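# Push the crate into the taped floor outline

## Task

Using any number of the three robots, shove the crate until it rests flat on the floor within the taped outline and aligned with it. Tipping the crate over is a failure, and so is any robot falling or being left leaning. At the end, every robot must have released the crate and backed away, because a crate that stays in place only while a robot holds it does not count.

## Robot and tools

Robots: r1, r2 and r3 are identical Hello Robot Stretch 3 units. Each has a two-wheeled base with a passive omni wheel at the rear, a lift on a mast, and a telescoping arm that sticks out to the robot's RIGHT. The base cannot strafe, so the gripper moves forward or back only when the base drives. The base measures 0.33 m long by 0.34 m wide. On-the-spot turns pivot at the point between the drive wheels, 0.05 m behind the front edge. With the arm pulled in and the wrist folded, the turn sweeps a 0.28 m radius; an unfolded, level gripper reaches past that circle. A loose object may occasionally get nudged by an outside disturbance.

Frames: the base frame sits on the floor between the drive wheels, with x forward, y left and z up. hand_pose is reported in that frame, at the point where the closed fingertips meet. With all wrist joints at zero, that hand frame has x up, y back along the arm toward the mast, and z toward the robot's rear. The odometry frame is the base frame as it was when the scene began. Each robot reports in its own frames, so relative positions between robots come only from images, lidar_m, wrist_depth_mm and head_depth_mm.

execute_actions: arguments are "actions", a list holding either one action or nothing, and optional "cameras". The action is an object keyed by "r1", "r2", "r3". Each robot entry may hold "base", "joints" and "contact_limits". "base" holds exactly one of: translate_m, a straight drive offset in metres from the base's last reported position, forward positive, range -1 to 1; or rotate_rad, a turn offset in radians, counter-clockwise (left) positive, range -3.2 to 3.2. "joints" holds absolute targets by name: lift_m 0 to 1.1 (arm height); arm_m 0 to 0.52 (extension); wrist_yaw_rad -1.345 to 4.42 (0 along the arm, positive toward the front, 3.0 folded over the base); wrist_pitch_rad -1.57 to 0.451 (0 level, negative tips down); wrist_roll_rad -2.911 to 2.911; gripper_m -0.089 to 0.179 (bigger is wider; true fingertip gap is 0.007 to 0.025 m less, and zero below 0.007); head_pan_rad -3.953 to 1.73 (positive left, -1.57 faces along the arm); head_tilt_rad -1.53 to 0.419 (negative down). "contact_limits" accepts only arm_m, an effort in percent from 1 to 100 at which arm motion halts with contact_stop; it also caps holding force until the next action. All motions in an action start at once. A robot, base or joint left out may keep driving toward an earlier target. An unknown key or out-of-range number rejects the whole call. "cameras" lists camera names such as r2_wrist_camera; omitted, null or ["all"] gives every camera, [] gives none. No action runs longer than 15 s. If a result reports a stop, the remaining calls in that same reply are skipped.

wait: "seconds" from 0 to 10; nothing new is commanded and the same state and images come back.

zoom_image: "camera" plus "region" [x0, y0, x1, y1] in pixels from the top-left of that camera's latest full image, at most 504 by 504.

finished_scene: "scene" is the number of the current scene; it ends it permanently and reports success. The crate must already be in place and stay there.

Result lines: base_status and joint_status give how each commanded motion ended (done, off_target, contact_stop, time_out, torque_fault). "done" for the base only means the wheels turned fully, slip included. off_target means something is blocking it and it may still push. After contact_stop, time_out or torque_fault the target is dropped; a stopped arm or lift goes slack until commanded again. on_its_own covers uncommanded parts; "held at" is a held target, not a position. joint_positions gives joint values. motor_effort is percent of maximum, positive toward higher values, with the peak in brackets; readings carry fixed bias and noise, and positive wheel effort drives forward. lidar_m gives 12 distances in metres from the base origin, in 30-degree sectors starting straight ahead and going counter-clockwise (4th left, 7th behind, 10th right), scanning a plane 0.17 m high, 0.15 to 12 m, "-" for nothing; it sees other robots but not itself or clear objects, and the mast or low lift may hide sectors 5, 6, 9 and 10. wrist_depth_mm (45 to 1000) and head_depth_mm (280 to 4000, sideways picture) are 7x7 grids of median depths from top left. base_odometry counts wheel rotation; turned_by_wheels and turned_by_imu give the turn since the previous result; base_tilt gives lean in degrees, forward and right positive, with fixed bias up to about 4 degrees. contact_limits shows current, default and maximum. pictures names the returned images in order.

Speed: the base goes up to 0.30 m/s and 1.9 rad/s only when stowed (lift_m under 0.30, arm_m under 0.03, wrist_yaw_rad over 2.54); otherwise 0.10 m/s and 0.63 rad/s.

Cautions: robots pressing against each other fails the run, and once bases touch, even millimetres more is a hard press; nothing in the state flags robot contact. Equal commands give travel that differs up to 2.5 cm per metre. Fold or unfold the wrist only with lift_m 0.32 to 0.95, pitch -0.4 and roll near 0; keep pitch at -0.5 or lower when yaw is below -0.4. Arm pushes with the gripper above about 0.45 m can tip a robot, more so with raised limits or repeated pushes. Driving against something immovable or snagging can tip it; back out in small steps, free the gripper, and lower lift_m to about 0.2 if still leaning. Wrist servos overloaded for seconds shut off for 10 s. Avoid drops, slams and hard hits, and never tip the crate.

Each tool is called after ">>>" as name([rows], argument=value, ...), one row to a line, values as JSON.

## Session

>>> execute_actions(actions=[])

Scene clock: 0.00 s.
r1.base_odometry: x=+0.000 y=+0.000 heading=+0.000 (m, m, rad; r1's odometry frame)
r1.turned_by_wheels: +0.000 (rad since the last result)
r1.turned_by_imu: +0.000 (rad since the last result)
r1.base_tilt: forward=-1.9 right=-0.4 (deg)
r1.lidar_m: 2.65 2.81 2.42 2.42 2.46 2.12 2.13 2.11 1.65 1.65 3.05 2.65
r1.head_depth_mm: 1697 2506 2524 2522 2489 2447 2320 / 1712 2477 2593 2580 2536 2567 2316 / 1696 2477 2681 2674 2630 2651 2284 / 1708 2495 2765 2734 2707 2681 2302 / 1718 2549 2811 2835 2771 2747 2305 / 1716 2526 2921 2857 2884 2831 2303 / 1717 2529 2962 3032 2900 2895 2278
r1.base_status: not commanded
r1.joint_positions: lift_m=+0.430 arm_m=-0.003 wrist_yaw_rad=+2.885 wrist_pitch_rad=-0.508 wrist_roll_rad=+0.017 gripper_m=+0.037 head_pan_rad=-0.001 head_tilt_rad=-0.011
r1.joint_status: not commanded
r1.motor_effort: left_wheel=+1 right_wheel=+0 lift_m=+21 arm_m=+1 wrist_yaw_rad=+0 wrist_pitch_rad=+5 wrist_roll_rad=+0 gripper_m=+0 head_pan_rad=+0 head_tilt_rad=+1 (%)
r1.hand_pose: x=+0.0327 y=+0.0630 z=+0.4232 quat_wxyz=(+0.265, +0.707, +0.087, +0.650) (m; r1's base frame)
r1.wrist_depth_mm: - - - - - - - / - - - - - - - / - - - - - - - / 850 895 866 892 872 849 895 / 734 - 769 726 766 726 738 / 634 - - 654 651 641 643 / 566 559 - 576 550 565 563
r2.base_odometry: x=+0.000 y=+0.000 heading=+0.000 (m, m, rad; r2's odometry frame)
r2.turned_by_wheels: +0.000 (rad since the last result)
r2.turned_by_imu: +0.000 (rad since the last result)
r2.base_tilt: forward=-1.1 right=+1.9 (deg)
r2.lidar_m: 4.11 1.28 0.90 0.85 0.88 1.15 2.80 2.23 4.06 1.17 3.98 2.10
r2.head_depth_mm: 2100 3257 - - - 3499 2333 / 2122 3291 - - - 3468 2333 / 2144 3389 - - - 3353 2312 / 2187 3421 - - - 3397 2307 / 2194 3506 - - - 3344 2286 / 2210 3586 - - - 3279 2256 / 2244 3386 - - - 3194 2204
r2.base_status: not commanded
r2.joint_positions: lift_m=+0.415 arm_m=-0.001 wrist_yaw_rad=+3.090 wrist_pitch_rad=-0.532 wrist_roll_rad=-0.020 gripper_m=+0.037 head_pan_rad=-0.005 head_tilt_rad=+0.009
r2.joint_status: not commanded
r2.motor_effort: left_wheel=+0 right_wheel=+0 lift_m=+34 arm_m=+1 wrist_yaw_rad=+0 wrist_pitch_rad=+5 wrist_roll_rad=+0 gripper_m=+0 head_pan_rad=+0 head_tilt_rad=+2 (%)
r2.hand_pose: x=-0.0104 y=+0.0640 z=+0.4034 quat_wxyz=(+0.202, +0.680, +0.170, +0.684) (m; r2's base frame)
r2.wrist_depth_mm: 807 818 - 870 894 918 954 / 905 928 - 961 - - - / 985 - - - - 967 975 / 923 913 878 836 832 810 793 / 775 758 743 725 716 691 674 / 654 661 649 628 588 587 587 / 575 569 - - 531 525 519
r3.base_odometry: x=+0.000 y=+0.000 heading=+0.000 (m, m, rad; r3's odometry frame)
r3.turned_by_wheels: +0.000 (rad since the last result)
r3.turned_by_imu: +0.000 (rad since the last result)
r3.base_tilt: forward=-0.7 right=+1.3 (deg)
r3.lidar_m: 2.24 1.50 1.47 2.79 2.80 2.49 2.51 3.05 1.52 1.53 2.24 2.22
r3.head_depth_mm: 2049 2078 2115 2109 2105 2139 2117 / 2118 2132 2164 2177 2200 2217 2188 / 2181 2227 2255 2272 2295 2315 2223 / 2249 2321 2345 2378 2368 2375 2201 / 2282 2401 2426 2474 2473 2501 2198 / 2323 2512 2544 2578 2580 2590 2192 / 2336 2618 2661 2696 2710 2718 2158
r3.base_status: not commanded
r3.joint_positions: lift_m=+0.541 arm_m=+0.001 wrist_yaw_rad=+3.074 wrist_pitch_rad=-0.431 wrist_roll_rad=+0.020 gripper_m=+0.037 head_pan_rad=-0.012 head_tilt_rad=+0.005
r3.joint_status: not commanded
r3.motor_effort: left_wheel=+0 right_wheel=+1 lift_m=+29 arm_m=+0 wrist_yaw_rad=+0 wrist_pitch_rad=+5 wrist_roll_rad=+0 gripper_m=-1 head_pan_rad=+0 head_tilt_rad=+2 (%)
r3.hand_pose: x=-0.0062 y=+0.0765 z=+0.5506 quat_wxyz=(+0.176, +0.702, +0.126, +0.679) (m; r3's base frame)
r3.wrist_depth_mm: - - - - - - - / - - - - - - - / - - - - - - - / - - - - - - - / 959 951 935 949 992 974 960 / 826 809 819 821 825 814 820 / 722 715 694 710 703 718 708
pictures: r1_head_camera (sideways: a quarter turn clockwise sets it upright), r1_nav_camera (sideways: a quarter turn counterclockwise sets it upright), r1_wrist_camera, r2_head_camera (sideways: a quarter turn clockwise sets it upright), r2_nav_camera (sideways: a quarter turn counterclockwise sets it upright), r2_wrist_camera, r3_head_camera (sideways: a quarter turn clockwise sets it upright), r3_nav_camera (sideways: a quarter turn counterclockwise sets it upright), r3_wrist_camera
Images, in order (width x height): r1_head_camera 896x504, r1_nav_camera 672x504, r1_wrist_camera 644x364, r2_head_camera 896x504, r2_nav_camera 672x504, r2_wrist_camera 644x364, r3_head_camera 896x504, r3_nav_camera 672x504, r3_wrist_camera 644x364.

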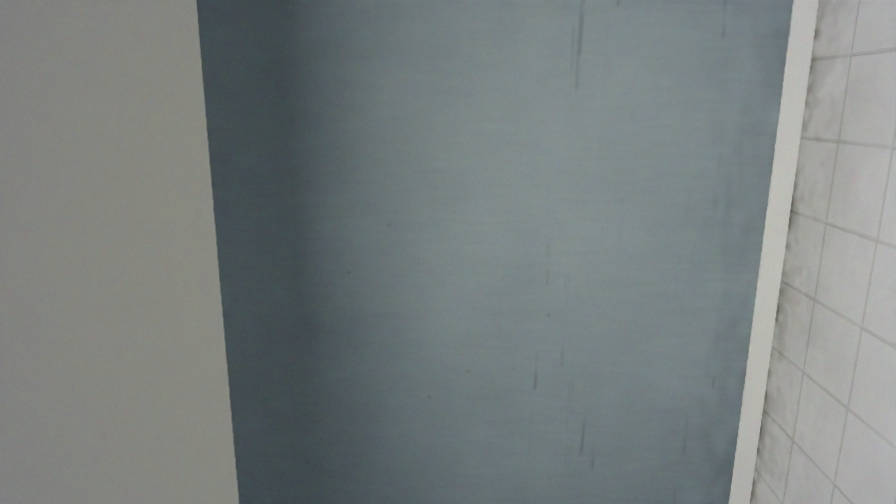

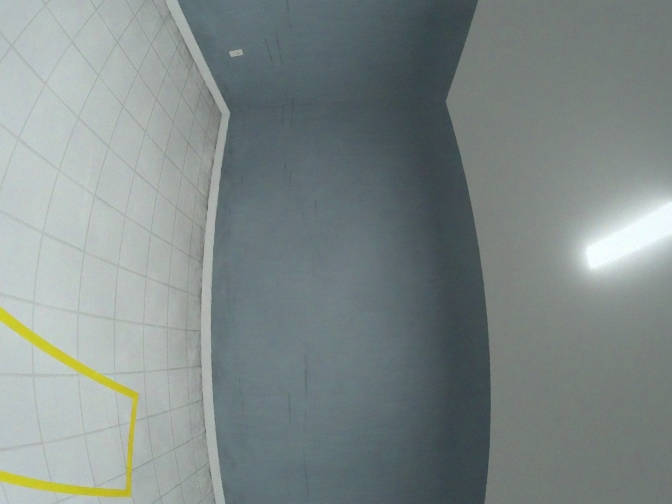

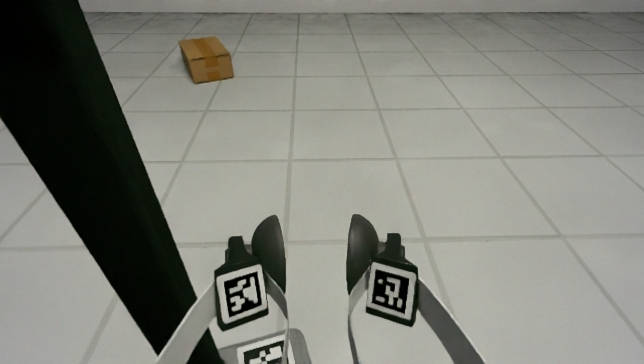

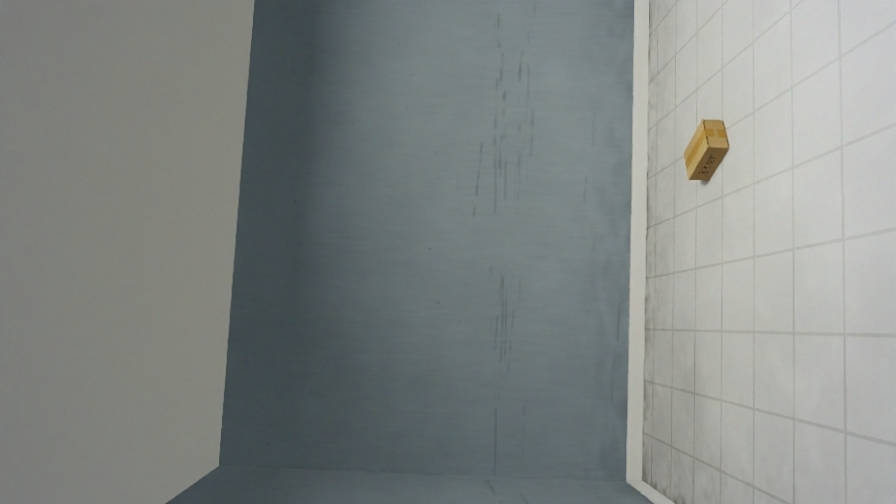

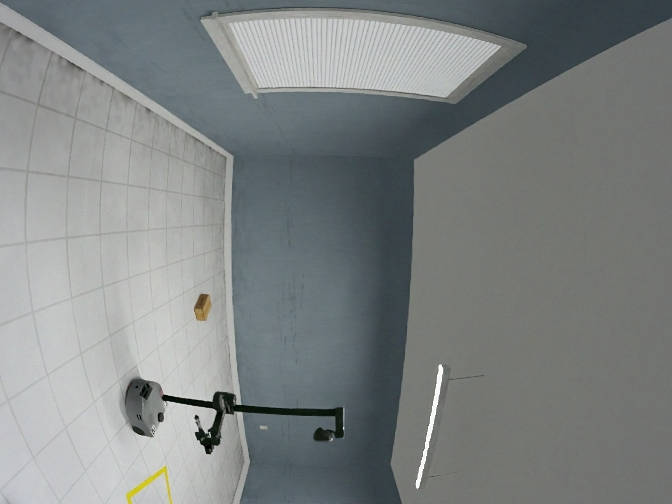

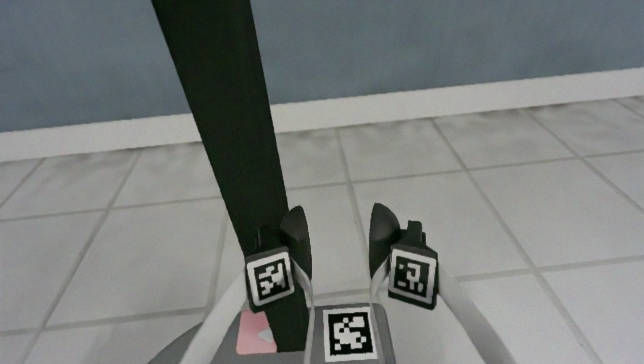

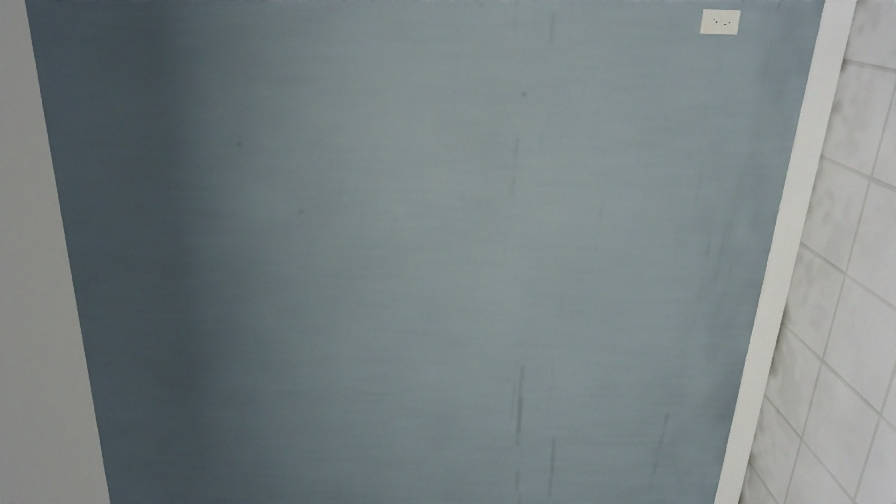

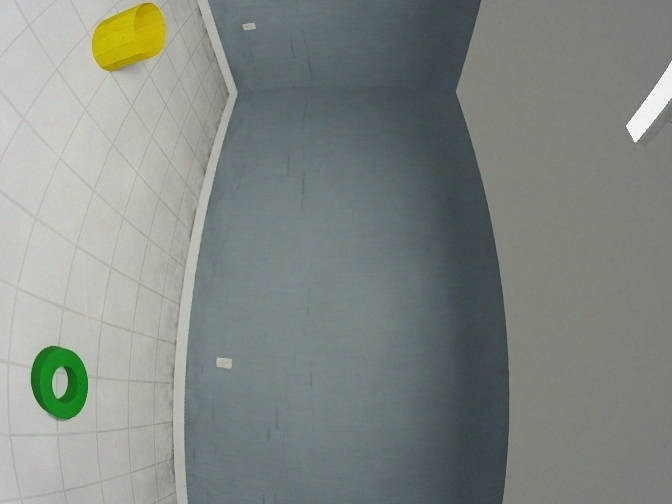

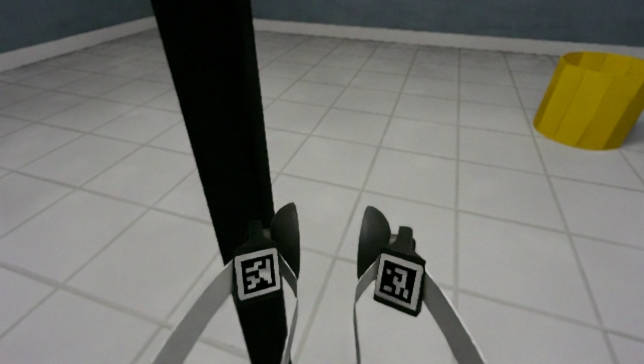

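>>> execute_actions([
  {"r1":{"joints":{"lift_m":0.25,"wrist_yaw_rad":3.1,"wrist_pitch_rad":-0.4,"gripper_m":0,"head_pan_rad":-1.3,"head_tilt_rad":-0.9}},"r2":{"joints":{"lift_m":0.25,"wrist_yaw_rad":3.1,"wrist_pitch_rad":-0.4,"gripper_m":0,"head_pan_rad":-1.4,"head_tilt_rad":-0.7}},"r3":{"joints":{"lift_m":0.25,"wrist_yaw_rad":3.1,"wrist_pitch_rad":-0.4,"gripper_m":0,"head_pan_rad":-1.9,"head_tilt_rad":-0.6}}},
], cameras=["r1_nav_camera","r2_nav_camera","r3_nav_camera","r1_head_camera","r2_head_camera","r3_head_camera"])

Scene clock: 11.70 s.
r1.base_odometry: x=+0.000 y=+0.000 heading=+0.000 (m, m, rad; r1's odometry frame)
r1.turned_by_wheels: +0.000 (rad since the last result)
r1.turned_by_imu: +0.002 (rad since the last result)
r1.base_tilt: forward=-2.0 right=-0.5 (deg)
r1.lidar_m: 2.64 2.80 2.43 2.42 2.46 2.12 2.13 2.11 1.65 1.65 3.06 2.65
r1.head_depth_mm: - 2843 1823 1763 1488 1275 1125 / - 1975 1952 1755 1479 1277 1115 / - 2832 2015 1743 1479 1266 1134 / - 2782 2130 1742 1464 1259 1135 / 3724 2802 2143 1730 1461 1263 1107 / 3408 2726 2126 1727 1438 1252 1100 / 3053 2690 2107 1728 1450 1254 1097
r1.base_status: not commanded
r1.joint_positions: lift_m=+0.250 arm_m=-0.003 wrist_yaw_rad=+3.099 wrist_pitch_rad=-0.420 wrist_roll_rad=+0.017 gripper_m=+0.000 head_pan_rad=-1.293 head_tilt_rad=-0.889
r1.joint_status: all done
r1.motor_effort: left_wheel=+0(1) right_wheel=+0(0) lift_m=+19(21) arm_m=+1(1) wrist_yaw_rad=+2(3) wrist_pitch_rad=+8(8) wrist_roll_rad=+0(0) gripper_m=-2(84) head_pan_rad=-2(31) head_tilt_rad=-5(38) (%)
r1.hand_pose: x=-0.0116 y=+0.0816 z=+0.2623 quat_wxyz=(+0.164, +0.700, +0.131, +0.682) (m; r1's base frame)
r1.wrist_depth_mm: - - - - - - - / - - - - - - - / 874 853 877 898 886 886 887 / 669 680 688 684 681 690 697 / 553 559 - 602 564 565 563 / 468 498 - - 478 470 485 / - - - - 409 411 411
r2.base_odometry: x=+0.000 y=+0.000 heading=+0.000 (m, m, rad; r2's odometry frame)
r2.turned_by_wheels: +0.000 (rad since the last result)
r2.turned_by_imu: -0.001 (rad since the last result)
r2.base_tilt: forward=-1.1 right=+1.8 (deg)
r2.lidar_m: 4.09 1.28 0.90 0.85 0.87 1.15 2.80 2.24 4.05 1.18 3.97 2.11
r2.head_depth_mm: 3419 3507 2576 2022 1656 1422 1229 / 3422 3452 1827 1544 1649 1405 1218 / 3555 3391 1750 1535 1636 1393 1213 / 3596 3349 2375 1666 1633 1376 1208 / 3632 3259 2410 1929 1603 1376 1200 / 3620 3175 2410 1910 1591 1360 1185 / 3699 3174 2366 1907 1577 1360 1180
r2.base_status: not commanded
r2.joint_positions: lift_m=+0.251 arm_m=-0.001 wrist_yaw_rad=+3.098 wrist_pitch_rad=-0.421 wrist_roll_rad=-0.020 gripper_m=+0.000 head_pan_rad=-1.393 head_tilt_rad=-0.691
r2.joint_status: all done
r2.motor_effort: left_wheel=+0(0) right_wheel=+0(0) lift_m=+15(29) arm_m=+0(0) wrist_yaw_rad=+2(2) wrist_pitch_rad=+8(8) wrist_roll_rad=+0(0) gripper_m=-2(79) head_pan_rad=-3(41) head_tilt_rad=-4(37) (%)
r2.hand_pose: x=-0.0115 y=+0.0794 z=+0.2626 quat_wxyz=(+0.162, +0.687, +0.135, +0.695) (m; r2's base frame)
r2.wrist_depth_mm: 817 812 - 870 865 879 903 / 856 906 - 926 951 945 985 / 932 928 - 942 873 877 834 / 781 752 737 712 674 655 647 / 614 600 584 - 552 544 523 / 510 515 - - 480 459 446 / 446 - - - - 401 390
r3.base_odometry: x=+0.000 y=+0.000 heading=+0.000 (m, m, rad; r3's odometry frame)
r3.turned_by_wheels: +0.000 (rad since the last result)
r3.turned_by_imu: +0.000 (rad since the last result)
r3.base_tilt: forward=-0.7 right=+1.2 (deg)
r3.lidar_m: 2.24 1.50 1.47 2.79 2.80 2.50 2.51 3.06 1.52 1.52 2.24 2.23
r3.head_depth_mm: - - 2006 1828 1718 1447 1241 / - - 1977 1840 1727 1445 1249 / - - 1976 1867 1722 1449 1245 / - 3454 2005 1879 1731 1448 1242 / - - 2845 2133 1721 1448 1241 / - - 2815 2146 1733 1448 1250 / - - 2823 2120 1731 1453 1254
r3.base_status: not commanded
r3.joint_positions: lift_m=+0.250 arm_m=+0.001 wrist_yaw_rad=+3.098 wrist_pitch_rad=-0.421 wrist_roll_rad=+0.020 gripper_m=+0.000 head_pan_rad=-1.893 head_tilt_rad=-0.592
r3.joint_status: all done
r3.motor_effort: left_wheel=+1(1) right_wheel=+1(2) lift_m=+24(26) arm_m=+0(0) wrist_yaw_rad=+1(3) wrist_pitch_rad=+7(8) wrist_roll_rad=-1(0) gripper_m=-3(80) head_pan_rad=-5(53) head_tilt_rad=-6(46) (%)
r3.hand_pose: x=-0.0115 y=+0.0780 z=+0.2622 quat_wxyz=(+0.165, +0.701, +0.131, +0.681) (m; r3's base frame)
r3.wrist_depth_mm: - - - - - - - / - - - - - - - / 846 844 - 834 828 876 866 / 641 666 660 669 671 667 650 / 543 539 561 - 537 536 547 / 470 - - - 462 463 464 / - - - - 399 401 394
pictures: r1_head_camera (sideways: a quarter turn clockwise sets it upright), r1_nav_camera (sideways: a quarter turn counterclockwise sets it upright), r2_head_camera (sideways: a quarter turn clockwise sets it upright), r2_nav_camera (sideways: a quarter turn counterclockwise sets it upright), r3_head_camera (sideways: a quarter turn clockwise sets it upright), r3_nav_camera (sideways: a quarter turn counterclockwise sets it upright)
Images, in order (width x height): r1_head_camera 896x504, r1_nav_camera 672x504, r2_head_camera 896x504, r2_nav_camera 672x504, r3_head_camera 896x504, r3_nav_camera 672x504.

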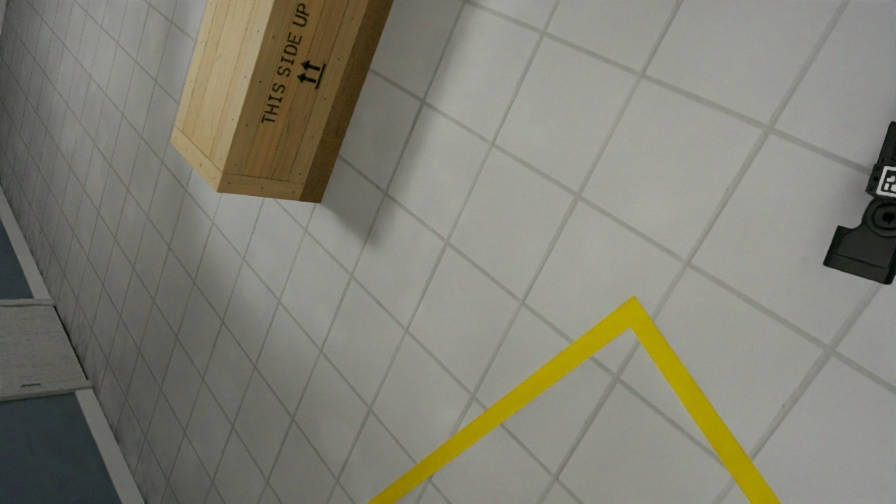

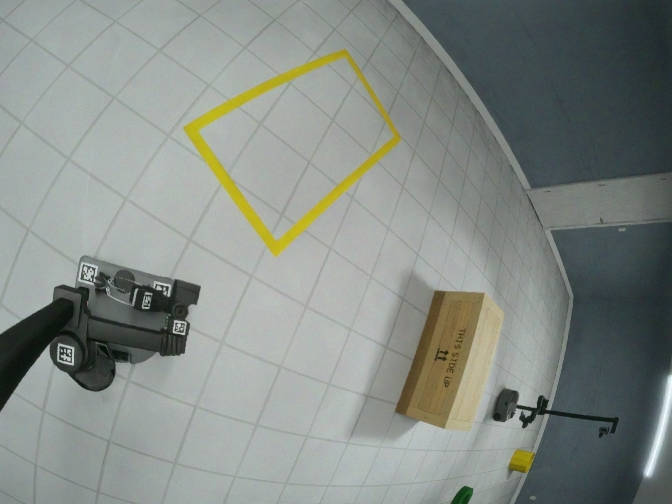

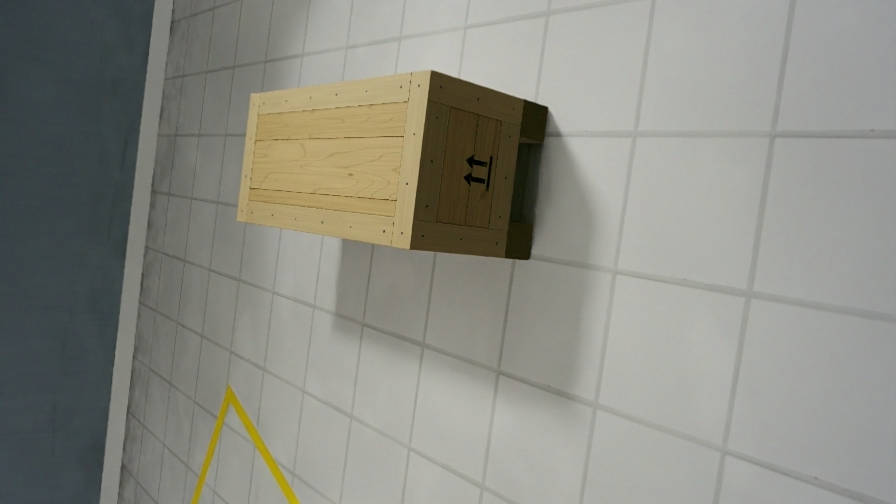

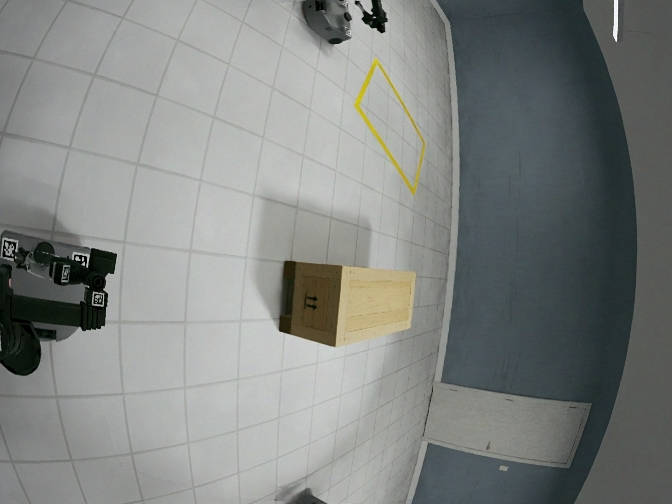

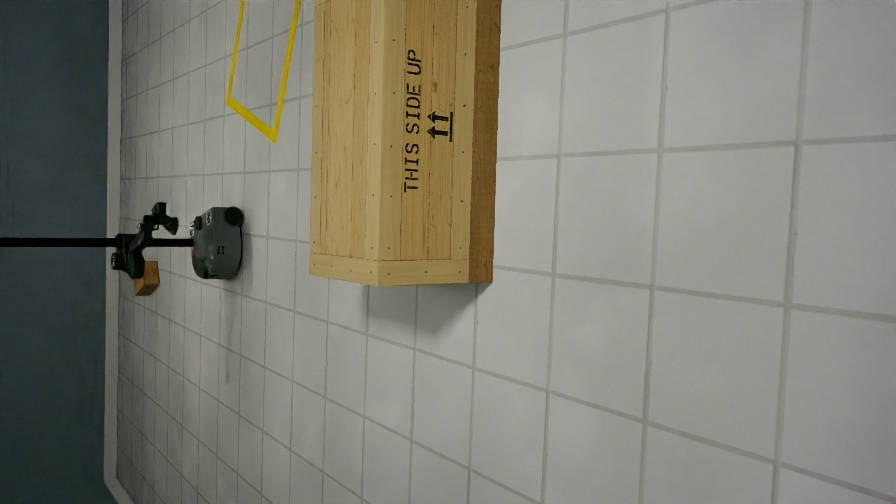

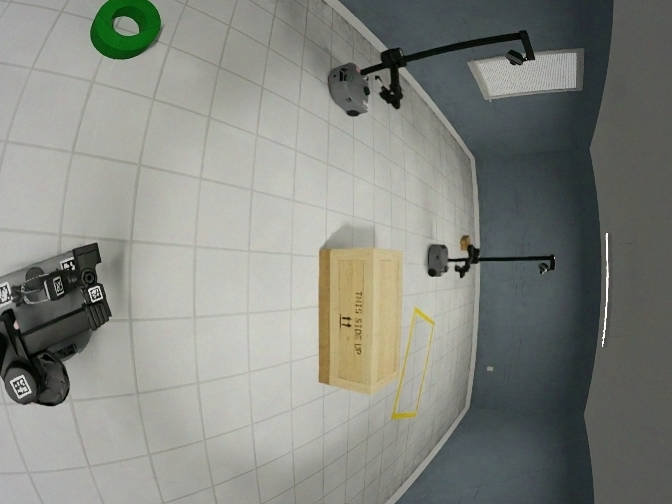

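>>> execute_actions([
  {"r1":{"base":{"rotate_rad":1.765},"joints":{"head_pan_rad":-3.14,"head_tilt_rad":-1.0}},"r2":{"base":{"rotate_rad":-2.0},"joints":{"head_pan_rad":-3.14,"head_tilt_rad":-1.0}},"r3":{"base":{"rotate_rad":1.10},"joints":{"head_pan_rad":-3.14,"head_tilt_rad":-0.9}}},
], cameras=[])

>>> execute_actions([
  {"r1":{"base":{"translate_m":-1.0}},"r2":{"base":{"translate_m":1.0}},"r3":{"base":{"translate_m":-0.45}}},
], cameras=[])

>>> execute_actions([
  {"r1":{"base":{"translate_m":-0.46}},"r2":{"base":{"translate_m":0.37}}},
], cameras=[])

>>> execute_actions([
  {"r1":{"base":{"rotate_rad":-0.63}},"r2":{"base":{"rotate_rad":-1.26}}},
], cameras=["r1_nav_camera","r2_nav_camera","r3_nav_camera"])

Scene clock: 29.17 s.
r1.base_odometry: x=+0.000 y=+0.000 heading=+1.765 (m, m, rad; r1's odometry frame)
r1.turned_by_wheels: +1.765 (rad since the last result)
r1.turned_by_imu: +1.769 (rad since the last result)
r1.base_tilt: forward=-1.9 right=-0.4 (deg)
r1.lidar_m: 2.48 2.26 2.13 2.17 2.83 1.65 1.68 2.81 2.64 2.70 2.58 2.42
r1.head_depth_mm: 2990 1732 1841 1617 1402 1238 - / 3032 1785 1914 1613 1390 1233 1129 / 2971 1829 1885 1605 1391 1260 - / 2953 2162 1885 1593 1392 1269 - / 2922 2267 1860 1583 1373 1234 - / 2883 2289 1867 1583 1380 1214 - / 2862 2253 1848 1566 1377 1208 1088
r1.base_status: done
r1.joint_positions: lift_m=+0.250 arm_m=-0.003 wrist_yaw_rad=+3.099 wrist_pitch_rad=-0.420 wrist_roll_rad=+0.017 gripper_m=+0.000 head_pan_rad=-3.133 head_tilt_rad=-0.988
r1.joint_status: all done
r1.motor_effort: left_wheel=+0(7) right_wheel=+3(12) lift_m=+19(19) arm_m=+0(0) wrist_yaw_rad=+1(3) wrist_pitch_rad=+8(8) wrist_roll_rad=+0(0) gripper_m=-2(1) head_pan_rad=-2(30) head_tilt_rad=-5(15) (%)
r1.hand_pose: x=-0.0117 y=+0.0817 z=+0.2623 quat_wxyz=(+0.164, +0.700, +0.132, +0.682) (m; r1's base frame)
r1.wrist_depth_mm: - - - - - - - / - - - - - - - / 852 874 876 885 900 902 883 / 674 670 669 676 689 678 701 / 554 549 - 597 557 556 565 / 466 502 - - 475 476 474 / - - - - 409 412 413
r2.base_odometry: x=+0.000 y=+0.000 heading=-2.000 (m, m, rad; r2's odometry frame)
r2.turned_by_wheels: -2.000 (rad since the last result)
r2.turned_by_imu: -2.024 (rad since the last result)
r2.base_tilt: forward=-1.1 right=+1.6 (deg)
r2.lidar_m: 1.21 1.17 4.10 1.96 2.81 1.15 0.88 0.86 0.90 1.28 3.23 2.24
r2.head_depth_mm: 1127 1411 1690 1538 1384 1269 1121 / 1071 1311 1634 1536 1374 1251 1115 / 1008 1221 1557 1517 1368 1292 - / 957 1152 1447 1505 1355 - - / 906 1088 1346 1503 1350 1259 - / 868 1026 1250 1457 1338 1234 - / 827 974 1164 1413 1325 1209 1115
r2.base_status: done
r2.joint_positions: lift_m=+0.251 arm_m=-0.001 wrist_yaw_rad=+3.098 wrist_pitch_rad=-0.421 wrist_roll_rad=-0.020 gripper_m=+0.000 head_pan_rad=-3.134 head_tilt_rad=-0.988
r2.joint_status: all done
r2.motor_effort: left_wheel=+2(15) right_wheel=-1(5) lift_m=+15(15) arm_m=+0(0) wrist_yaw_rad=+2(1) wrist_pitch_rad=+7(8) wrist_roll_rad=+0(0) gripper_m=-2(2) head_pan_rad=-3(41) head_tilt_rad=-5(28) (%)
r2.hand_pose: x=-0.0116 y=+0.0794 z=+0.2627 quat_wxyz=(+0.162, +0.687, +0.135, +0.695) (m; r2's base frame)
r2.wrist_depth_mm: - - - - - - - / - - - - - - - / - - - 922 907 837 826 / 769 750 731 710 679 661 643 / 618 600 589 - 566 542 532 / 509 517 - - 473 457 451 / 444 - - - - 396 387
r3.base_odometry: x=+0.000 y=+0.000 heading=+1.100 (m, m, rad; r3's odometry frame)
r3.turned_by_wheels: +1.100 (rad since the last result)
r3.turned_by_imu: +1.079 (rad since the last result)
r3.base_tilt: forward=-0.7 right=+1.3 (deg)
r3.lidar_m: 1.48 2.81 2.74 2.49 2.52 3.16 1.52 1.53 2.24 2.22 2.25 1.47
r3.head_depth_mm: 2564 1960 1806 1583 1386 1244 1149 / 1827 1755 1813 1575 1390 1251 - / 1814 1735 1789 1578 1396 1266 - / 1838 1709 1818 1580 1394 1256 - / 2597 1691 1829 1581 1402 1259 - / 2600 2038 1826 1588 1402 1255 1153 / 2610 2148 1828 1588 1404 1257 1137
r3.base_status: done
r3.joint_positions: lift_m=+0.250 arm_m=+0.001 wrist_yaw_rad=+3.098 wrist_pitch_rad=-0.421 wrist_roll_rad=+0.020 gripper_m=+0.000 head_pan_rad=-3.133 head_tilt_rad=-0.889
r3.joint_status: all done
r3.motor_effort: left_wheel=-1(8) right_wheel=+5(14) lift_m=+24(24) arm_m=+0(0) wrist_yaw_rad=+1(1) wrist_pitch_rad=+7(7) wrist_roll_rad=+0(0) gripper_m=-3(3) head_pan_rad=-4(53) head_tilt_rad=-7(35) (%)
r3.hand_pose: x=-0.0116 y=+0.0780 z=+0.2622 quat_wxyz=(+0.164, +0.701, +0.131, +0.681) (m; r3's base frame)
r3.wrist_depth_mm: - - - - - - - / - - - - - - - / 844 869 - 881 876 859 871 / 651 657 675 664 656 665 686 / 546 542 567 - 548 547 543 / 478 - - - 459 456 462 / - - - - 398 398 403
pictures: none
No camera images: the call's "cameras" was empty. Leave "cameras" out to get every camera's image.

Scene clock: 34.20 s.
r1.base_odometry: x=+0.193 y=-0.981 heading=+1.765 (m, m, rad; r1's odometry frame)
r1.turned_by_wheels: +0.000 (rad since the last result)
r1.turned_by_imu: +0.000 (rad since the last result)
r1.base_tilt: forward=-2.0 right=-0.4 (deg)
r1.lidar_m: 3.40 2.72 2.57 2.62 0.79 0.74 0.75 2.35 2.21 2.25 2.92 3.34
r1.head_depth_mm: 3047 2346 1908 1139 1309 1238 - / 3035 2324 1334 1183 1348 1233 1129 / 2941 2311 1370 1209 1389 1273 - / 2971 2301 1883 1531 1387 1259 - / 2932 2299 1872 1586 1378 1238 - / 2900 2257 1869 1581 1369 1208 - / 2724 2229 1850 1577 1378 1207 1086
r1.base_status: done
r1.joint_positions: lift_m=+0.250 arm_m=-0.003 wrist_yaw_rad=+3.099 wrist_pitch_rad=-0.420 wrist_roll_rad=+0.017 gripper_m=+0.000 head_pan_rad=-3.133 head_tilt_rad=-0.989
r1.joint_status: not commanded
r1.motor_effort: left_wheel=-1(8) right_wheel=+3(6) lift_m=+19(19) arm_m=+0(0) wrist_yaw_rad=+1(1) wrist_pitch_rad=+8(8) wrist_roll_rad=+0(0) gripper_m=-2(3) head_pan_rad=-2(2) head_tilt_rad=-5(5) (%)
r1.hand_pose: x=-0.0118 y=+0.0817 z=+0.2624 quat_wxyz=(+0.163, +0.700, +0.132, +0.683) (m; r1's base frame)
r1.wrist_depth_mm: 656 - - - - - - / 678 - - - - - - / 700 818 868 877 865 876 898 / 652 685 690 675 690 677 703 / 560 554 - 606 563 560 561 / 476 504 - - 472 470 478 / - - - - 415 409 410
r2.base_odometry: x=-0.416 y=-0.909 heading=-2.000 (m, m, rad; r2's odometry frame)
r2.turned_by_wheels: +0.000 (rad since the last result)
r2.turned_by_imu: -0.001 (rad since the last result)
r2.base_tilt: forward=-1.2 right=+1.8 (deg)
r2.lidar_m: 3.05 0.55 0.33 0.43 4.62 2.35 1.79 1.74 1.84 2.61 2.70 1.03
r2.head_depth_mm: 2238 2009 1735 1546 1391 1279 1128 / 2154 1991 1711 1542 1381 1252 1114 / 2085 1971 1710 1517 1367 1282 - / 1991 1946 1706 1506 1358 - - / 1901 1901 1673 1490 1349 1256 - / 1804 1894 1658 1481 1340 1241 - / 1723 1869 1644 1474 1328 1210 1108
r2.base_status: done
r2.joint_positions: lift_m=+0.251 arm_m=-0.001 wrist_yaw_rad=+3.099 wrist_pitch_rad=-0.421 wrist_roll_rad=-0.020 gripper_m=+0.000 head_pan_rad=-3.134 head_tilt_rad=-0.988
r2.joint_status: not commanded
r2.motor_effort: left_wheel=+2(15) right_wheel=-1(4) lift_m=+15(15) arm_m=+0(0) wrist_yaw_rad=+1(2) wrist_pitch_rad=+7(8) wrist_roll_rad=+0(0) gripper_m=-2(2) head_pan_rad=-3(4) head_tilt_rad=-5(5) (%)
r2.hand_pose: x=-0.0117 y=+0.0794 z=+0.2627 quat_wxyz=(+0.161, +0.687, +0.135, +0.695) (m; r2's base frame)
r2.wrist_depth_mm: - - - - 435 325 345 / - - - - 466 348 405 / - - - 837 497 385 483 / 787 742 741 698 626 429 582 / 615 599 580 - 534 496 529 / 507 522 - - 479 461 446 / 450 - - - - 400 389
r3.base_odometry: x=-0.204 y=-0.401 heading=+1.100 (m, m, rad; r3's odometry frame)
r3.turned_by_wheels: +0.000 (rad since the last result)
r3.turned_by_imu: -0.002 (rad since the last result)
r3.base_tilt: forward=-0.7 right=+1.3 (deg)
r3.lidar_m: 1.91 3.25 2.67 2.42 2.47 1.18 1.08 1.03 2.49 2.29 2.31 1.98
r3.head_depth_mm: 2600 1568 1551 1564 1386 1240 1140 / 2577 1499 1487 1584 1389 1253 - / 2182 1510 1466 1569 1391 1279 - / 2131 1508 1446 1579 1387 1248 - / 2608 1501 1427 1596 1402 1243 - / 2610 1519 1413 1583 1400 1252 1156 / 2631 2147 1824 1561 1400 1256 1142
r3.base_status: done
r3.joint_positions: lift_m=+0.250 arm_m=+0.001 wrist_yaw_rad=+3.099 wrist_pitch_rad=-0.421 wrist_roll_rad=+0.020 gripper_m=+0.000 head_pan_rad=-3.133 head_tilt_rad=-0.890
r3.joint_status: not commanded
r3.motor_effort: left_wheel=-1(10) right_wheel=+4(9) lift_m=+24(24) arm_m=+0(0) wrist_yaw_rad=+0(1) wrist_pitch_rad=+7(7) wrist_roll_rad=+0(0) gripper_m=-3(3) head_pan_rad=-5(4) head_tilt_rad=-5(7) (%)
r3.hand_pose: x=-0.0117 y=+0.0781 z=+0.2622 quat_wxyz=(+0.164, +0.701, +0.132, +0.682) (m; r3's base frame)
r3.wrist_depth_mm: - - - - - - - / - - - - - - - / 850 851 - 852 841 866 867 / 668 664 667 657 658 662 662 / 541 553 567 - 538 544 548 / 483 - - - 466 460 466 / - - - - 401 403 394
pictures: none
No camera images: the call's "cameras" was empty. Leave "cameras" out to get every camera's image.

Scene clock: 37.40 s.
r1.base_odometry: x=+0.281 y=-1.433 heading=+1.765 (m, m, rad; r1's odometry frame)
r1.turned_by_wheels: +0.000 (rad since the last result)
r1.turned_by_imu: +0.000 (rad since the last result)
r1.base_tilt: forward=-1.9 right=-0.4 (deg)
r1.lidar_m: 3.82 2.94 2.76 0.50 0.34 0.32 0.32 2.13 2.01 2.04 2.66 3.74
r1.head_depth_mm: 3013 2358 1888 1615 985 880 - / 2945 2358 1891 1617 982 897 1096 / 2939 2338 1876 1593 976 911 - / 2945 2287 1873 1606 1379 1244 - / 2921 2283 1881 1594 1385 1237 - / 2815 2274 1855 1583 1372 1213 - / 2561 2274 1852 1572 1370 1210 1083
r1.base_status: done
r1.joint_positions: lift_m=+0.250 arm_m=-0.003 wrist_yaw_rad=+3.100 wrist_pitch_rad=-0.420 wrist_roll_rad=+0.017 gripper_m=+0.000 head_pan_rad=-3.133 head_tilt_rad=-0.989
r1.joint_status: not commanded
r1.motor_effort: left_wheel=-1(8) right_wheel=+3(8) lift_m=+18(19) arm_m=+0(0) wrist_yaw_rad=+0(1) wrist_pitch_rad=+8(8) wrist_roll_rad=+0(0) gripper_m=-3(3) head_pan_rad=-2(2) head_tilt_rad=-4(5) (%)
r1.hand_pose: x=-0.0118 y=+0.0817 z=+0.2624 quat_wxyz=(+0.163, +0.700, +0.132, +0.683) (m; r1's base frame)
r1.wrist_depth_mm: 285 329 560 - - - - / 292 347 592 - - - - / 302 371 647 836 887 884 887 / 311 396 676 688 679 690 687 / 319 421 - 604 573 562 569 / 324 413 - - 480 476 479 / - - - - 409 411 412
r2.base_odometry: x=-0.570 y=-1.246 heading=-2.000 (m, m, rad; r2's odometry frame)
r2.turned_by_wheels: +0.000 (rad since the last result)
r2.turned_by_imu: -0.001 (rad since the last result)
r2.base_tilt: forward=-1.1 right=+1.7 (deg)
r2.lidar_m: 2.71 2.67 0.46 0.34 0.34 2.79 2.13 2.07 2.18 2.62 0.74 0.75
r2.head_depth_mm: 2351 1989 1751 1538 1392 1269 921 / 2323 1957 1721 1543 1381 1251 1112 / 2284 1954 1715 1523 1367 1292 - / 2221 1937 1698 1500 1352 - - / 2171 1912 1683 1495 1348 1270 - / 2106 1899 1664 1484 1335 1233 - / 2034 1866 1652 1471 1322 1220 1110
r2.base_status: done
r2.joint_positions: lift_m=+0.251 arm_m=-0.001 wrist_yaw_rad=+3.099 wrist_pitch_rad=-0.421 wrist_roll_rad=-0.020 gripper_m=+0.000 head_pan_rad=-3.134 head_tilt_rad=-0.988
r2.joint_status: not commanded
r2.motor_effort: left_wheel=+2(13) right_wheel=-1(5) lift_m=+15(15) arm_m=+0(0) wrist_yaw_rad=+1(1) wrist_pitch_rad=+7(8) wrist_roll_rad=+0(0) gripper_m=-2(2) head_pan_rad=-3(4) head_tilt_rad=-5(5) (%)
r2.hand_pose: x=-0.0117 y=+0.0795 z=+0.2627 quat_wxyz=(+0.161, +0.687, +0.135, +0.695) (m; r2's base frame)
r2.wrist_depth_mm: - 312 - 384 446 537 - / - - - 414 492 601 - / - 940 - 453 541 696 815 / 771 735 397 503 621 665 647 / 608 599 470 - 560 538 528 / 512 516 - - 473 453 443 / 447 - - - - 393 385
r3.base_odometry: x=-0.204 y=-0.401 heading=+1.100 (m, m, rad; r3's odometry frame)
r3.turned_by_wheels: +0.000 (rad since the last result)
r3.turned_by_imu: +0.000 (rad since the last result)
r3.base_tilt: forward=-0.8 right=+1.3 (deg)
r3.lidar_m: 1.91 3.25 2.67 2.43 2.47 1.18 1.08 0.74 2.49 2.29 2.31 1.97
r3.head_depth_mm: 2486 1580 1563 1562 1388 1246 1148 / 1589 1505 1489 1570 1394 1251 - / 2431 1504 1461 1579 1395 1285 - / 2594 1503 1443 1569 1394 1255 - / 2601 1511 1423 1577 1398 1252 - / 2613 1525 1342 1337 1332 1253 1157 / 2523 1015 1120 1098 1292 1262 1139
r3.base_status: not commanded
r3.joint_positions: lift_m=+0.250 arm_m=+0.001 wrist_yaw_rad=+3.099 wrist_pitch_rad=-0.421 wrist_roll_rad=+0.020 gripper_m=+0.000 head_pan_rad=-3.133 head_tilt_rad=-0.890
r3.joint_status: not commanded
r3.motor_effort: left_wheel=-1(1) right_wheel=+4(4) lift_m=+24(25) arm_m=+0(0) wrist_yaw_rad=+0(1) wrist_pitch_rad=+7(7) wrist_roll_rad=+0(0) gripper_m=-3(3) head_pan_rad=-5(5) head_tilt_rad=-6(6) (%)
r3.hand_pose: x=-0.0117 y=+0.0781 z=+0.2622 quat_wxyz=(+0.164, +0.701, +0.132, +0.682) (m; r3's base frame)
r3.wrist_depth_mm: - - - - - - - / - - - - - - - / 860 845 - 847 883 866 873 / 661 652 667 670 667 665 663 / 547 546 567 - 540 548 547 / 475 - - - 453 457 459 / - - - - 398 403 394
pictures: none
No camera images: the call's "cameras" was empty. Leave "cameras" out to get every camera's image.

Scene clock: 39.63 s.
r1.base_odometry: x=+0.281 y=-1.433 heading=+1.135 (m, m, rad; r1's odometry frame)
r1.turned_by_wheels: -0.630 (rad since the last result)
r1.turned_by_imu: -0.631 (rad since the last result)
r1.base_tilt: forward=-2.0 right=-0.5 (deg)
r1.lidar_m: 3.74 3.77 3.06 2.77 0.57 0.36 0.32 0.32 2.23 2.01 2.02 2.45
r1.head_depth_mm: 2795 2283 1270 1139 1004 1217 1054 / 3009 2323 1502 1130 978 1191 1131 / 2961 1939 1899 1127 980 1075 - / 2831 1930 1877 1123 976 992 - / 2883 2300 1880 1110 972 1004 - / 2868 2262 1875 1579 1329 1194 - / 2851 2258 1856 1572 1366 1217 1082
r1.base_status: done
r1.joint_positions: lift_m=+0.250 arm_m=-0.003 wrist_yaw_rad=+3.100 wrist_pitch_rad=-0.420 wrist_roll_rad=+0.017 gripper_m=+0.000 head_pan_rad=-3.134 head_tilt_rad=-0.989
r1.joint_status: not commanded
r1.motor_effort: left_wheel=+2(7) right_wheel=-2(7) lift_m=+19(19) arm_m=+0(0) wrist_yaw_rad=-1(1) wrist_pitch_rad=+8(8) wrist_roll_rad=+0(0) gripper_m=-1(1) head_pan_rad=-2(3) head_tilt_rad=-5(6) (%)
r1.hand_pose: x=-0.0118 y=+0.0817 z=+0.2624 quat_wxyz=(+0.163, +0.700, +0.132, +0.683) (m; r1's base frame)
r1.wrist_depth_mm: - - - - - - - / 613 - - - - - - / 581 871 885 884 878 894 889 / 552 680 676 697 695 683 697 / 523 562 - 608 560 571 556 / 470 505 - - 472 475 477 / - - - - 413 413 415
r2.base_odometry: x=-0.570 y=-1.246 heading=+3.024 (m, m, rad; r2's odometry frame)
r2.turned_by_wheels: -1.260 (rad since the last result)
r2.turned_by_imu: -1.274 (rad since the last result)
r2.base_tilt: forward=-1.1 right=+1.9 (deg)
r2.lidar_m: 2.57 0.74 2.91 2.67 0.58 0.37 0.33 0.33 2.27 2.07 2.08 2.57
r2.head_depth_mm: 2299 1182 1493 1086 1029 1279 1123 / 2320 1970 1511 1072 1013 1261 1113 / 2296 1957 1699 1066 999 1284 - / 2250 1955 1707 1054 983 - - / 2221 1917 1679 1051 967 1247 - / 2218 1906 1661 1448 1337 1230 - / 2183 1872 1653 1478 1327 1206 1108
r2.base_status: done
r2.joint_positions: lift_m=+0.251 arm_m=-0.001 wrist_yaw_rad=+3.099 wrist_pitch_rad=-0.421 wrist_roll_rad=-0.020 gripper_m=+0.000 head_pan_rad=-3.134 head_tilt_rad=-0.988
r2.joint_status: not commanded
r2.motor_effort: left_wheel=+3(15) right_wheel=-2(5) lift_m=+15(15) arm_m=+0(0) wrist_yaw_rad=+1(1) wrist_pitch_rad=+8(8) wrist_roll_rad=+0(0) gripper_m=-2(2) head_pan_rad=-4(3) head_tilt_rad=-5(5) (%)
r2.hand_pose: x=-0.0117 y=+0.0794 z=+0.2627 quat_wxyz=(+0.161, +0.687, +0.135, +0.695) (m; r2's base frame)
r2.wrist_depth_mm: 524 - - - - - - / 502 - - - - - - / 482 781 - 939 894 849 783 / 459 685 746 700 686 657 576 / 444 598 589 - 553 543 506 / 425 517 - - 473 456 447 / 383 - - - - 395 388
r3.base_odometry: x=-0.204 y=-0.401 heading=+1.100 (m, m, rad; r3's odometry frame)
r3.turned_by_wheels: +0.000 (rad since the last result)
r3.turned_by_imu: +0.000 (rad since the last result)
r3.base_tilt: forward=-0.7 right=+1.2 (deg)
r3.lidar_m: 1.91 3.24 2.67 2.43 2.48 1.18 0.77 0.74 2.49 2.29 2.31 1.98
r3.head_depth_mm: 2566 1573 1544 1562 1390 1244 1142 / 2351 1500 1478 1570 1394 1255 - / 1859 1495 1468 1574 1400 1278 - / 2610 1503 1436 1578 1400 1258 - / 2626 1472 1076 1330 1354 1251 - / 741 1440 1179 1342 1359 1249 1154 / 2617 2125 1828 1332 1384 1255 1140
r3.base_status: not commanded
r3.joint_positions: lift_m=+0.250 arm_m=+0.001 wrist_yaw_rad=+3.099 wrist_pitch_rad=-0.421 wrist_roll_rad=+0.020 gripper_m=+0.000 head_pan_rad=-3.133 head_tilt_rad=-0.890
r3.joint_status: not commanded
r3.motor_effort: left_wheel=-1(1) right_wheel=+4(4) lift_m=+24(24) arm_m=+0(0) wrist_yaw_rad=+1(1) wrist_pitch_rad=+7(7) wrist_roll_rad=+0(0) gripper_m=-3(3) head_pan_rad=-4(5) head_tilt_rad=-8(6) (%)
r3.hand_pose: x=-0.0117 y=+0.0781 z=+0.2622 quat_wxyz=(+0.164, +0.701, +0.132, +0.682) (m; r3's base frame)
r3.wrist_depth_mm: - - - - - - - / - - - - - - - / 832 843 - 832 855 858 880 / 654 653 680 655 660 673 665 / 535 540 569 - 547 539 550 / 478 - - - 463 459 461 / - - - - 400 398 403
pictures: r1_nav_camera (sideways: a quarter turn counterclockwise sets it upright), r2_nav_camera (sideways: a quarter turn counterclockwise sets it upright), r3_nav_camera (sideways: a quarter turn counterclockwise sets it upright)
Images, in order (width x height): r1_nav_camera 672x504, r2_nav_camera 672x504, r3_nav_camera 672x504.

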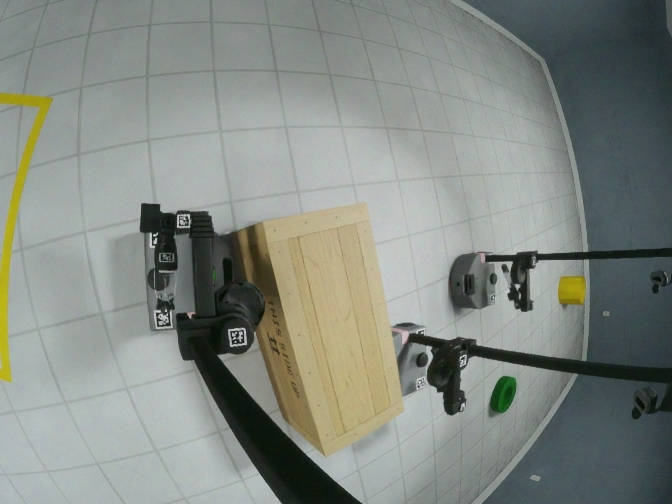

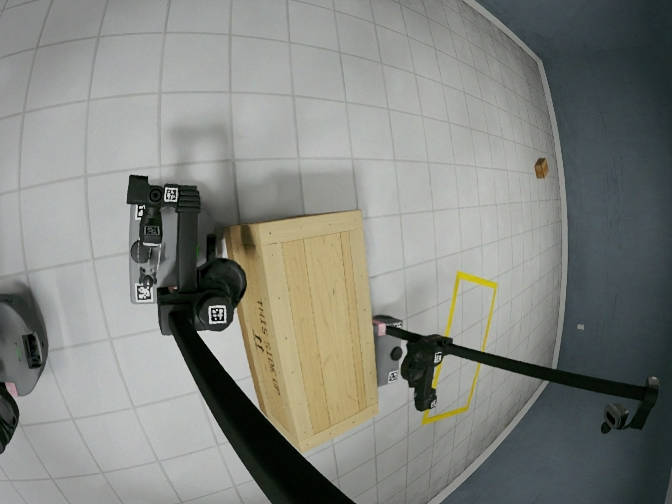

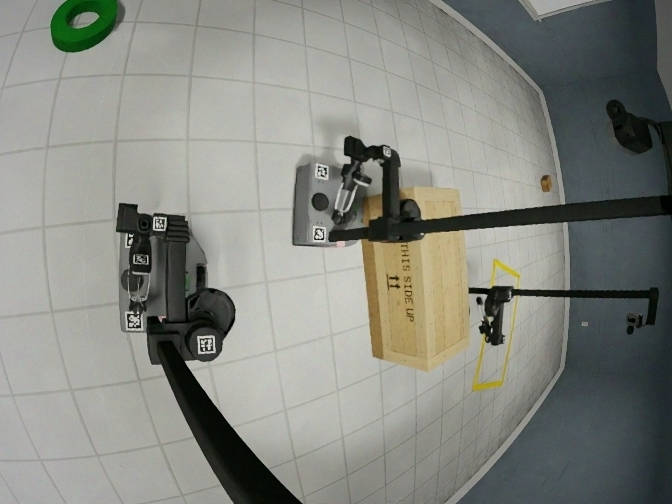

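>>> execute_actions([
  {"r1":{"base":{"translate_m":-0.19}},"r2":{"base":{"translate_m":-0.20}}},
], cameras=["r1_nav_camera","r2_nav_camera","r3_nav_camera"])

Scene clock: 43.50 s.
r1.base_odometry: x=+0.201 y=-1.605 heading=+1.136 (m, m, rad; r1's odometry frame)
r1.turned_by_wheels: +0.001 (rad since the last result)
r1.turned_by_imu: +0.170 (rad since the last result)
r1.base_tilt: forward=-1.9 right=-0.4 (deg)
r1.lidar_m: 3.92 3.96 2.87 0.52 0.31 0.27 0.27 0.32 2.10 2.02 2.09 2.84
r1.head_depth_mm: 2989 2197 1906 1615 981 879 1061 / 2822 1758 1780 1607 979 882 1056 / 2943 2228 1842 1597 970 891 - / 2904 2313 1873 1590 971 904 - / 2911 2263 1865 1584 971 1036 - / 2847 2228 1855 1585 1371 1204 - / 2833 2243 1832 1558 1365 1205 1084
r1.base_status: translate_m off_target (by the wheels' count: -0.1898 of -0.1900)
r1.joint_positions: lift_m=+0.250 arm_m=-0.003 wrist_yaw_rad=+3.100 wrist_pitch_rad=-0.418 wrist_roll_rad=+0.017 gripper_m=+0.000 head_pan_rad=-3.136 head_tilt_rad=-0.993
r1.joint_status: not commanded
r1.on_its_own: right_wheel is at rest, and its effort (-60) is outside its rest range (-18 to +18)
r1.motor_effort: left_wheel=-1(51) right_wheel=-60(84) lift_m=+21(21) arm_m=+0(0) wrist_yaw_rad=+0(3) wrist_pitch_rad=+7(8) wrist_roll_rad=+0(0) gripper_m=-3(2) head_pan_rad=-1(1) head_tilt_rad=-3(5) (%)
r1.hand_pose: x=-0.0120 y=+0.0820 z=+0.2627 quat_wxyz=(+0.162, +0.700, +0.131, +0.683) (m; r1's base frame)
r1.wrist_depth_mm: 274 320 - - - - - / 280 331 - - - - - / 284 352 715 893 888 886 889 / 291 376 692 681 676 690 691 / 296 391 - 608 561 569 569 / 289 380 - - 475 474 473 / - - - - 406 411 421
r2.base_odometry: x=-0.372 y=-1.269 heading=+3.023 (m, m, rad; r2's odometry frame)
r2.turned_by_wheels: +0.000 (rad since the last result)
r2.turned_by_imu: +0.223 (rad since the last result)
r2.base_tilt: forward=-0.8 right=+1.9 (deg)
r2.lidar_m: 0.85 0.86 2.72 0.46 0.30 0.27 0.27 2.79 2.13 2.08 2.20 2.73
r2.head_depth_mm: 2334 1990 1741 1543 969 899 1125 / 2308 1980 1712 1074 968 903 1115 / 2263 1943 1706 1067 961 906 - / 2261 1924 1690 1062 955 - - / 2224 1907 1682 1495 962 1172 - / 2202 1883 1654 1478 1332 1242 - / 2161 1877 1646 1469 1326 1212 1114
r2.base_status: translate_m off_target (by the wheels' count: -0.1995 of -0.2000)
r2.joint_positions: lift_m=+0.250 arm_m=-0.001 wrist_yaw_rad=+3.100 wrist_pitch_rad=-0.418 wrist_roll_rad=-0.020 gripper_m=+0.000 head_pan_rad=-3.136 head_tilt_rad=-0.992
r2.joint_status: not commanded
r2.on_its_own: left_wheel is at rest, and its effort (-95) is outside its rest range (-18 to +18); right_wheel is at rest, and its effort (-47) is outside its rest range (-18 to +18)
r2.motor_effort: left_wheel=-95(100) right_wheel=-47(52) lift_m=+20(20) arm_m=+0(1) wrist_yaw_rad=+0(3) wrist_pitch_rad=+7(8) wrist_roll_rad=+0(0) gripper_m=-1(2) head_pan_rad=-2(3) head_tilt_rad=-4(5) (%)
r2.hand_pose: x=-0.0119 y=+0.0798 z=+0.2631 quat_wxyz=(+0.160, +0.687, +0.134, +0.696) (m; r2's base frame)
r2.wrist_depth_mm: 238 286 - - - - - / 243 305 - - - - - / 247 315 - 833 917 851 816 / 254 324 408 696 694 673 643 / 259 332 432 - 551 545 526 / 266 322 - - 478 460 450 / 257 - - - - 401 395
r3.base_odometry: x=-0.204 y=-0.401 heading=+1.100 (m, m, rad; r3's odometry frame)
r3.turned_by_wheels: +0.000 (rad since the last result)
r3.turned_by_imu: +0.000 (rad since the last result)
r3.base_tilt: forward=-0.7 right=+1.3 (deg)
r3.lidar_m: 1.91 3.24 2.67 2.43 2.47 1.04 0.92 0.85 2.49 2.29 2.31 1.98
r3.head_depth_mm: 2546 2117 1360 1546 1384 1250 1145 / 2577 1461 1361 1529 1393 1247 - / 2430 1504 1365 1534 1393 1284 - / 2595 1505 1404 1578 1402 1253 - / 2605 1472 1356 1428 1406 1258 - / 2390 1481 1493 1407 1398 1258 1156 / 2653 2159 1213 1426 1407 1258 1138
r3.base_status: not commanded
r3.joint_positions: lift_m=+0.250 arm_m=+0.001 wrist_yaw_rad=+3.099 wrist_pitch_rad=-0.421 wrist_roll_rad=+0.020 gripper_m=+0.000 head_pan_rad=-3.133 head_tilt_rad=-0.890
r3.joint_status: not commanded
r3.motor_effort: left_wheel=-1(1) right_wheel=+4(4) lift_m=+24(25) arm_m=+0(0) wrist_yaw_rad=+1(1) wrist_pitch_rad=+7(7) wrist_roll_rad=+0(0) gripper_m=-3(3) head_pan_rad=-4(5) head_tilt_rad=-7(6) (%)
r3.hand_pose: x=-0.0117 y=+0.0781 z=+0.2622 quat_wxyz=(+0.164, +0.701, +0.132, +0.682) (m; r3's base frame)
r3.wrist_depth_mm: - - - - - - - / - - - - - - - / 840 861 - 856 844 855 854 / 665 661 652 667 664 675 665 / 546 532 560 - 539 552 544 / 470 - - - 453 463 460 / - - - - 401 401 402
pictures: r1_nav_camera (sideways: a quarter turn counterclockwise sets it upright), r2_nav_camera (sideways: a quarter turn counterclockwise sets it upright), r3_nav_camera (sideways: a quarter turn counterclockwise sets it upright)
Images, in order (width x height): r1_nav_camera 672x504, r2_nav_camera 672x504, r3_nav_camera 672x504.

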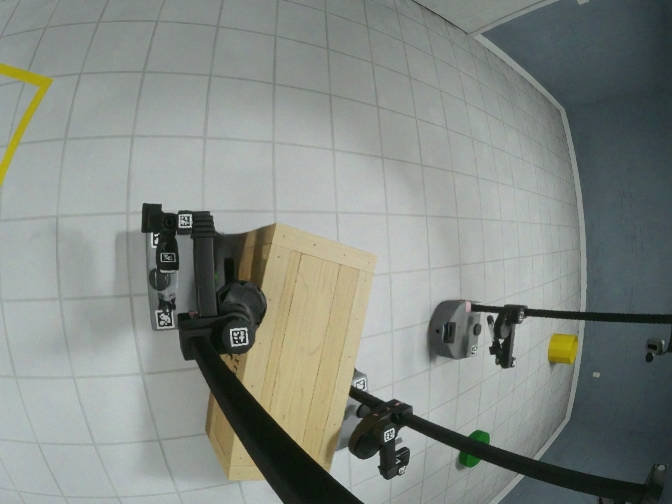

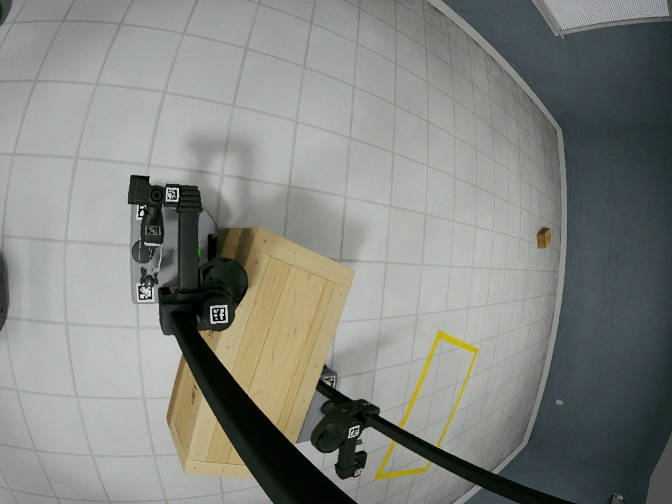

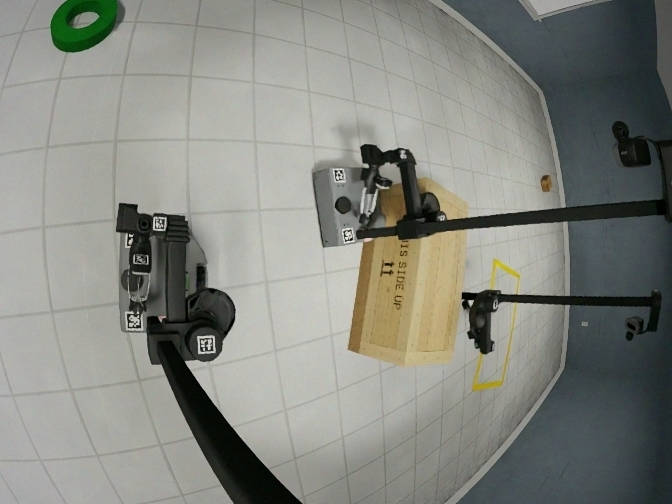

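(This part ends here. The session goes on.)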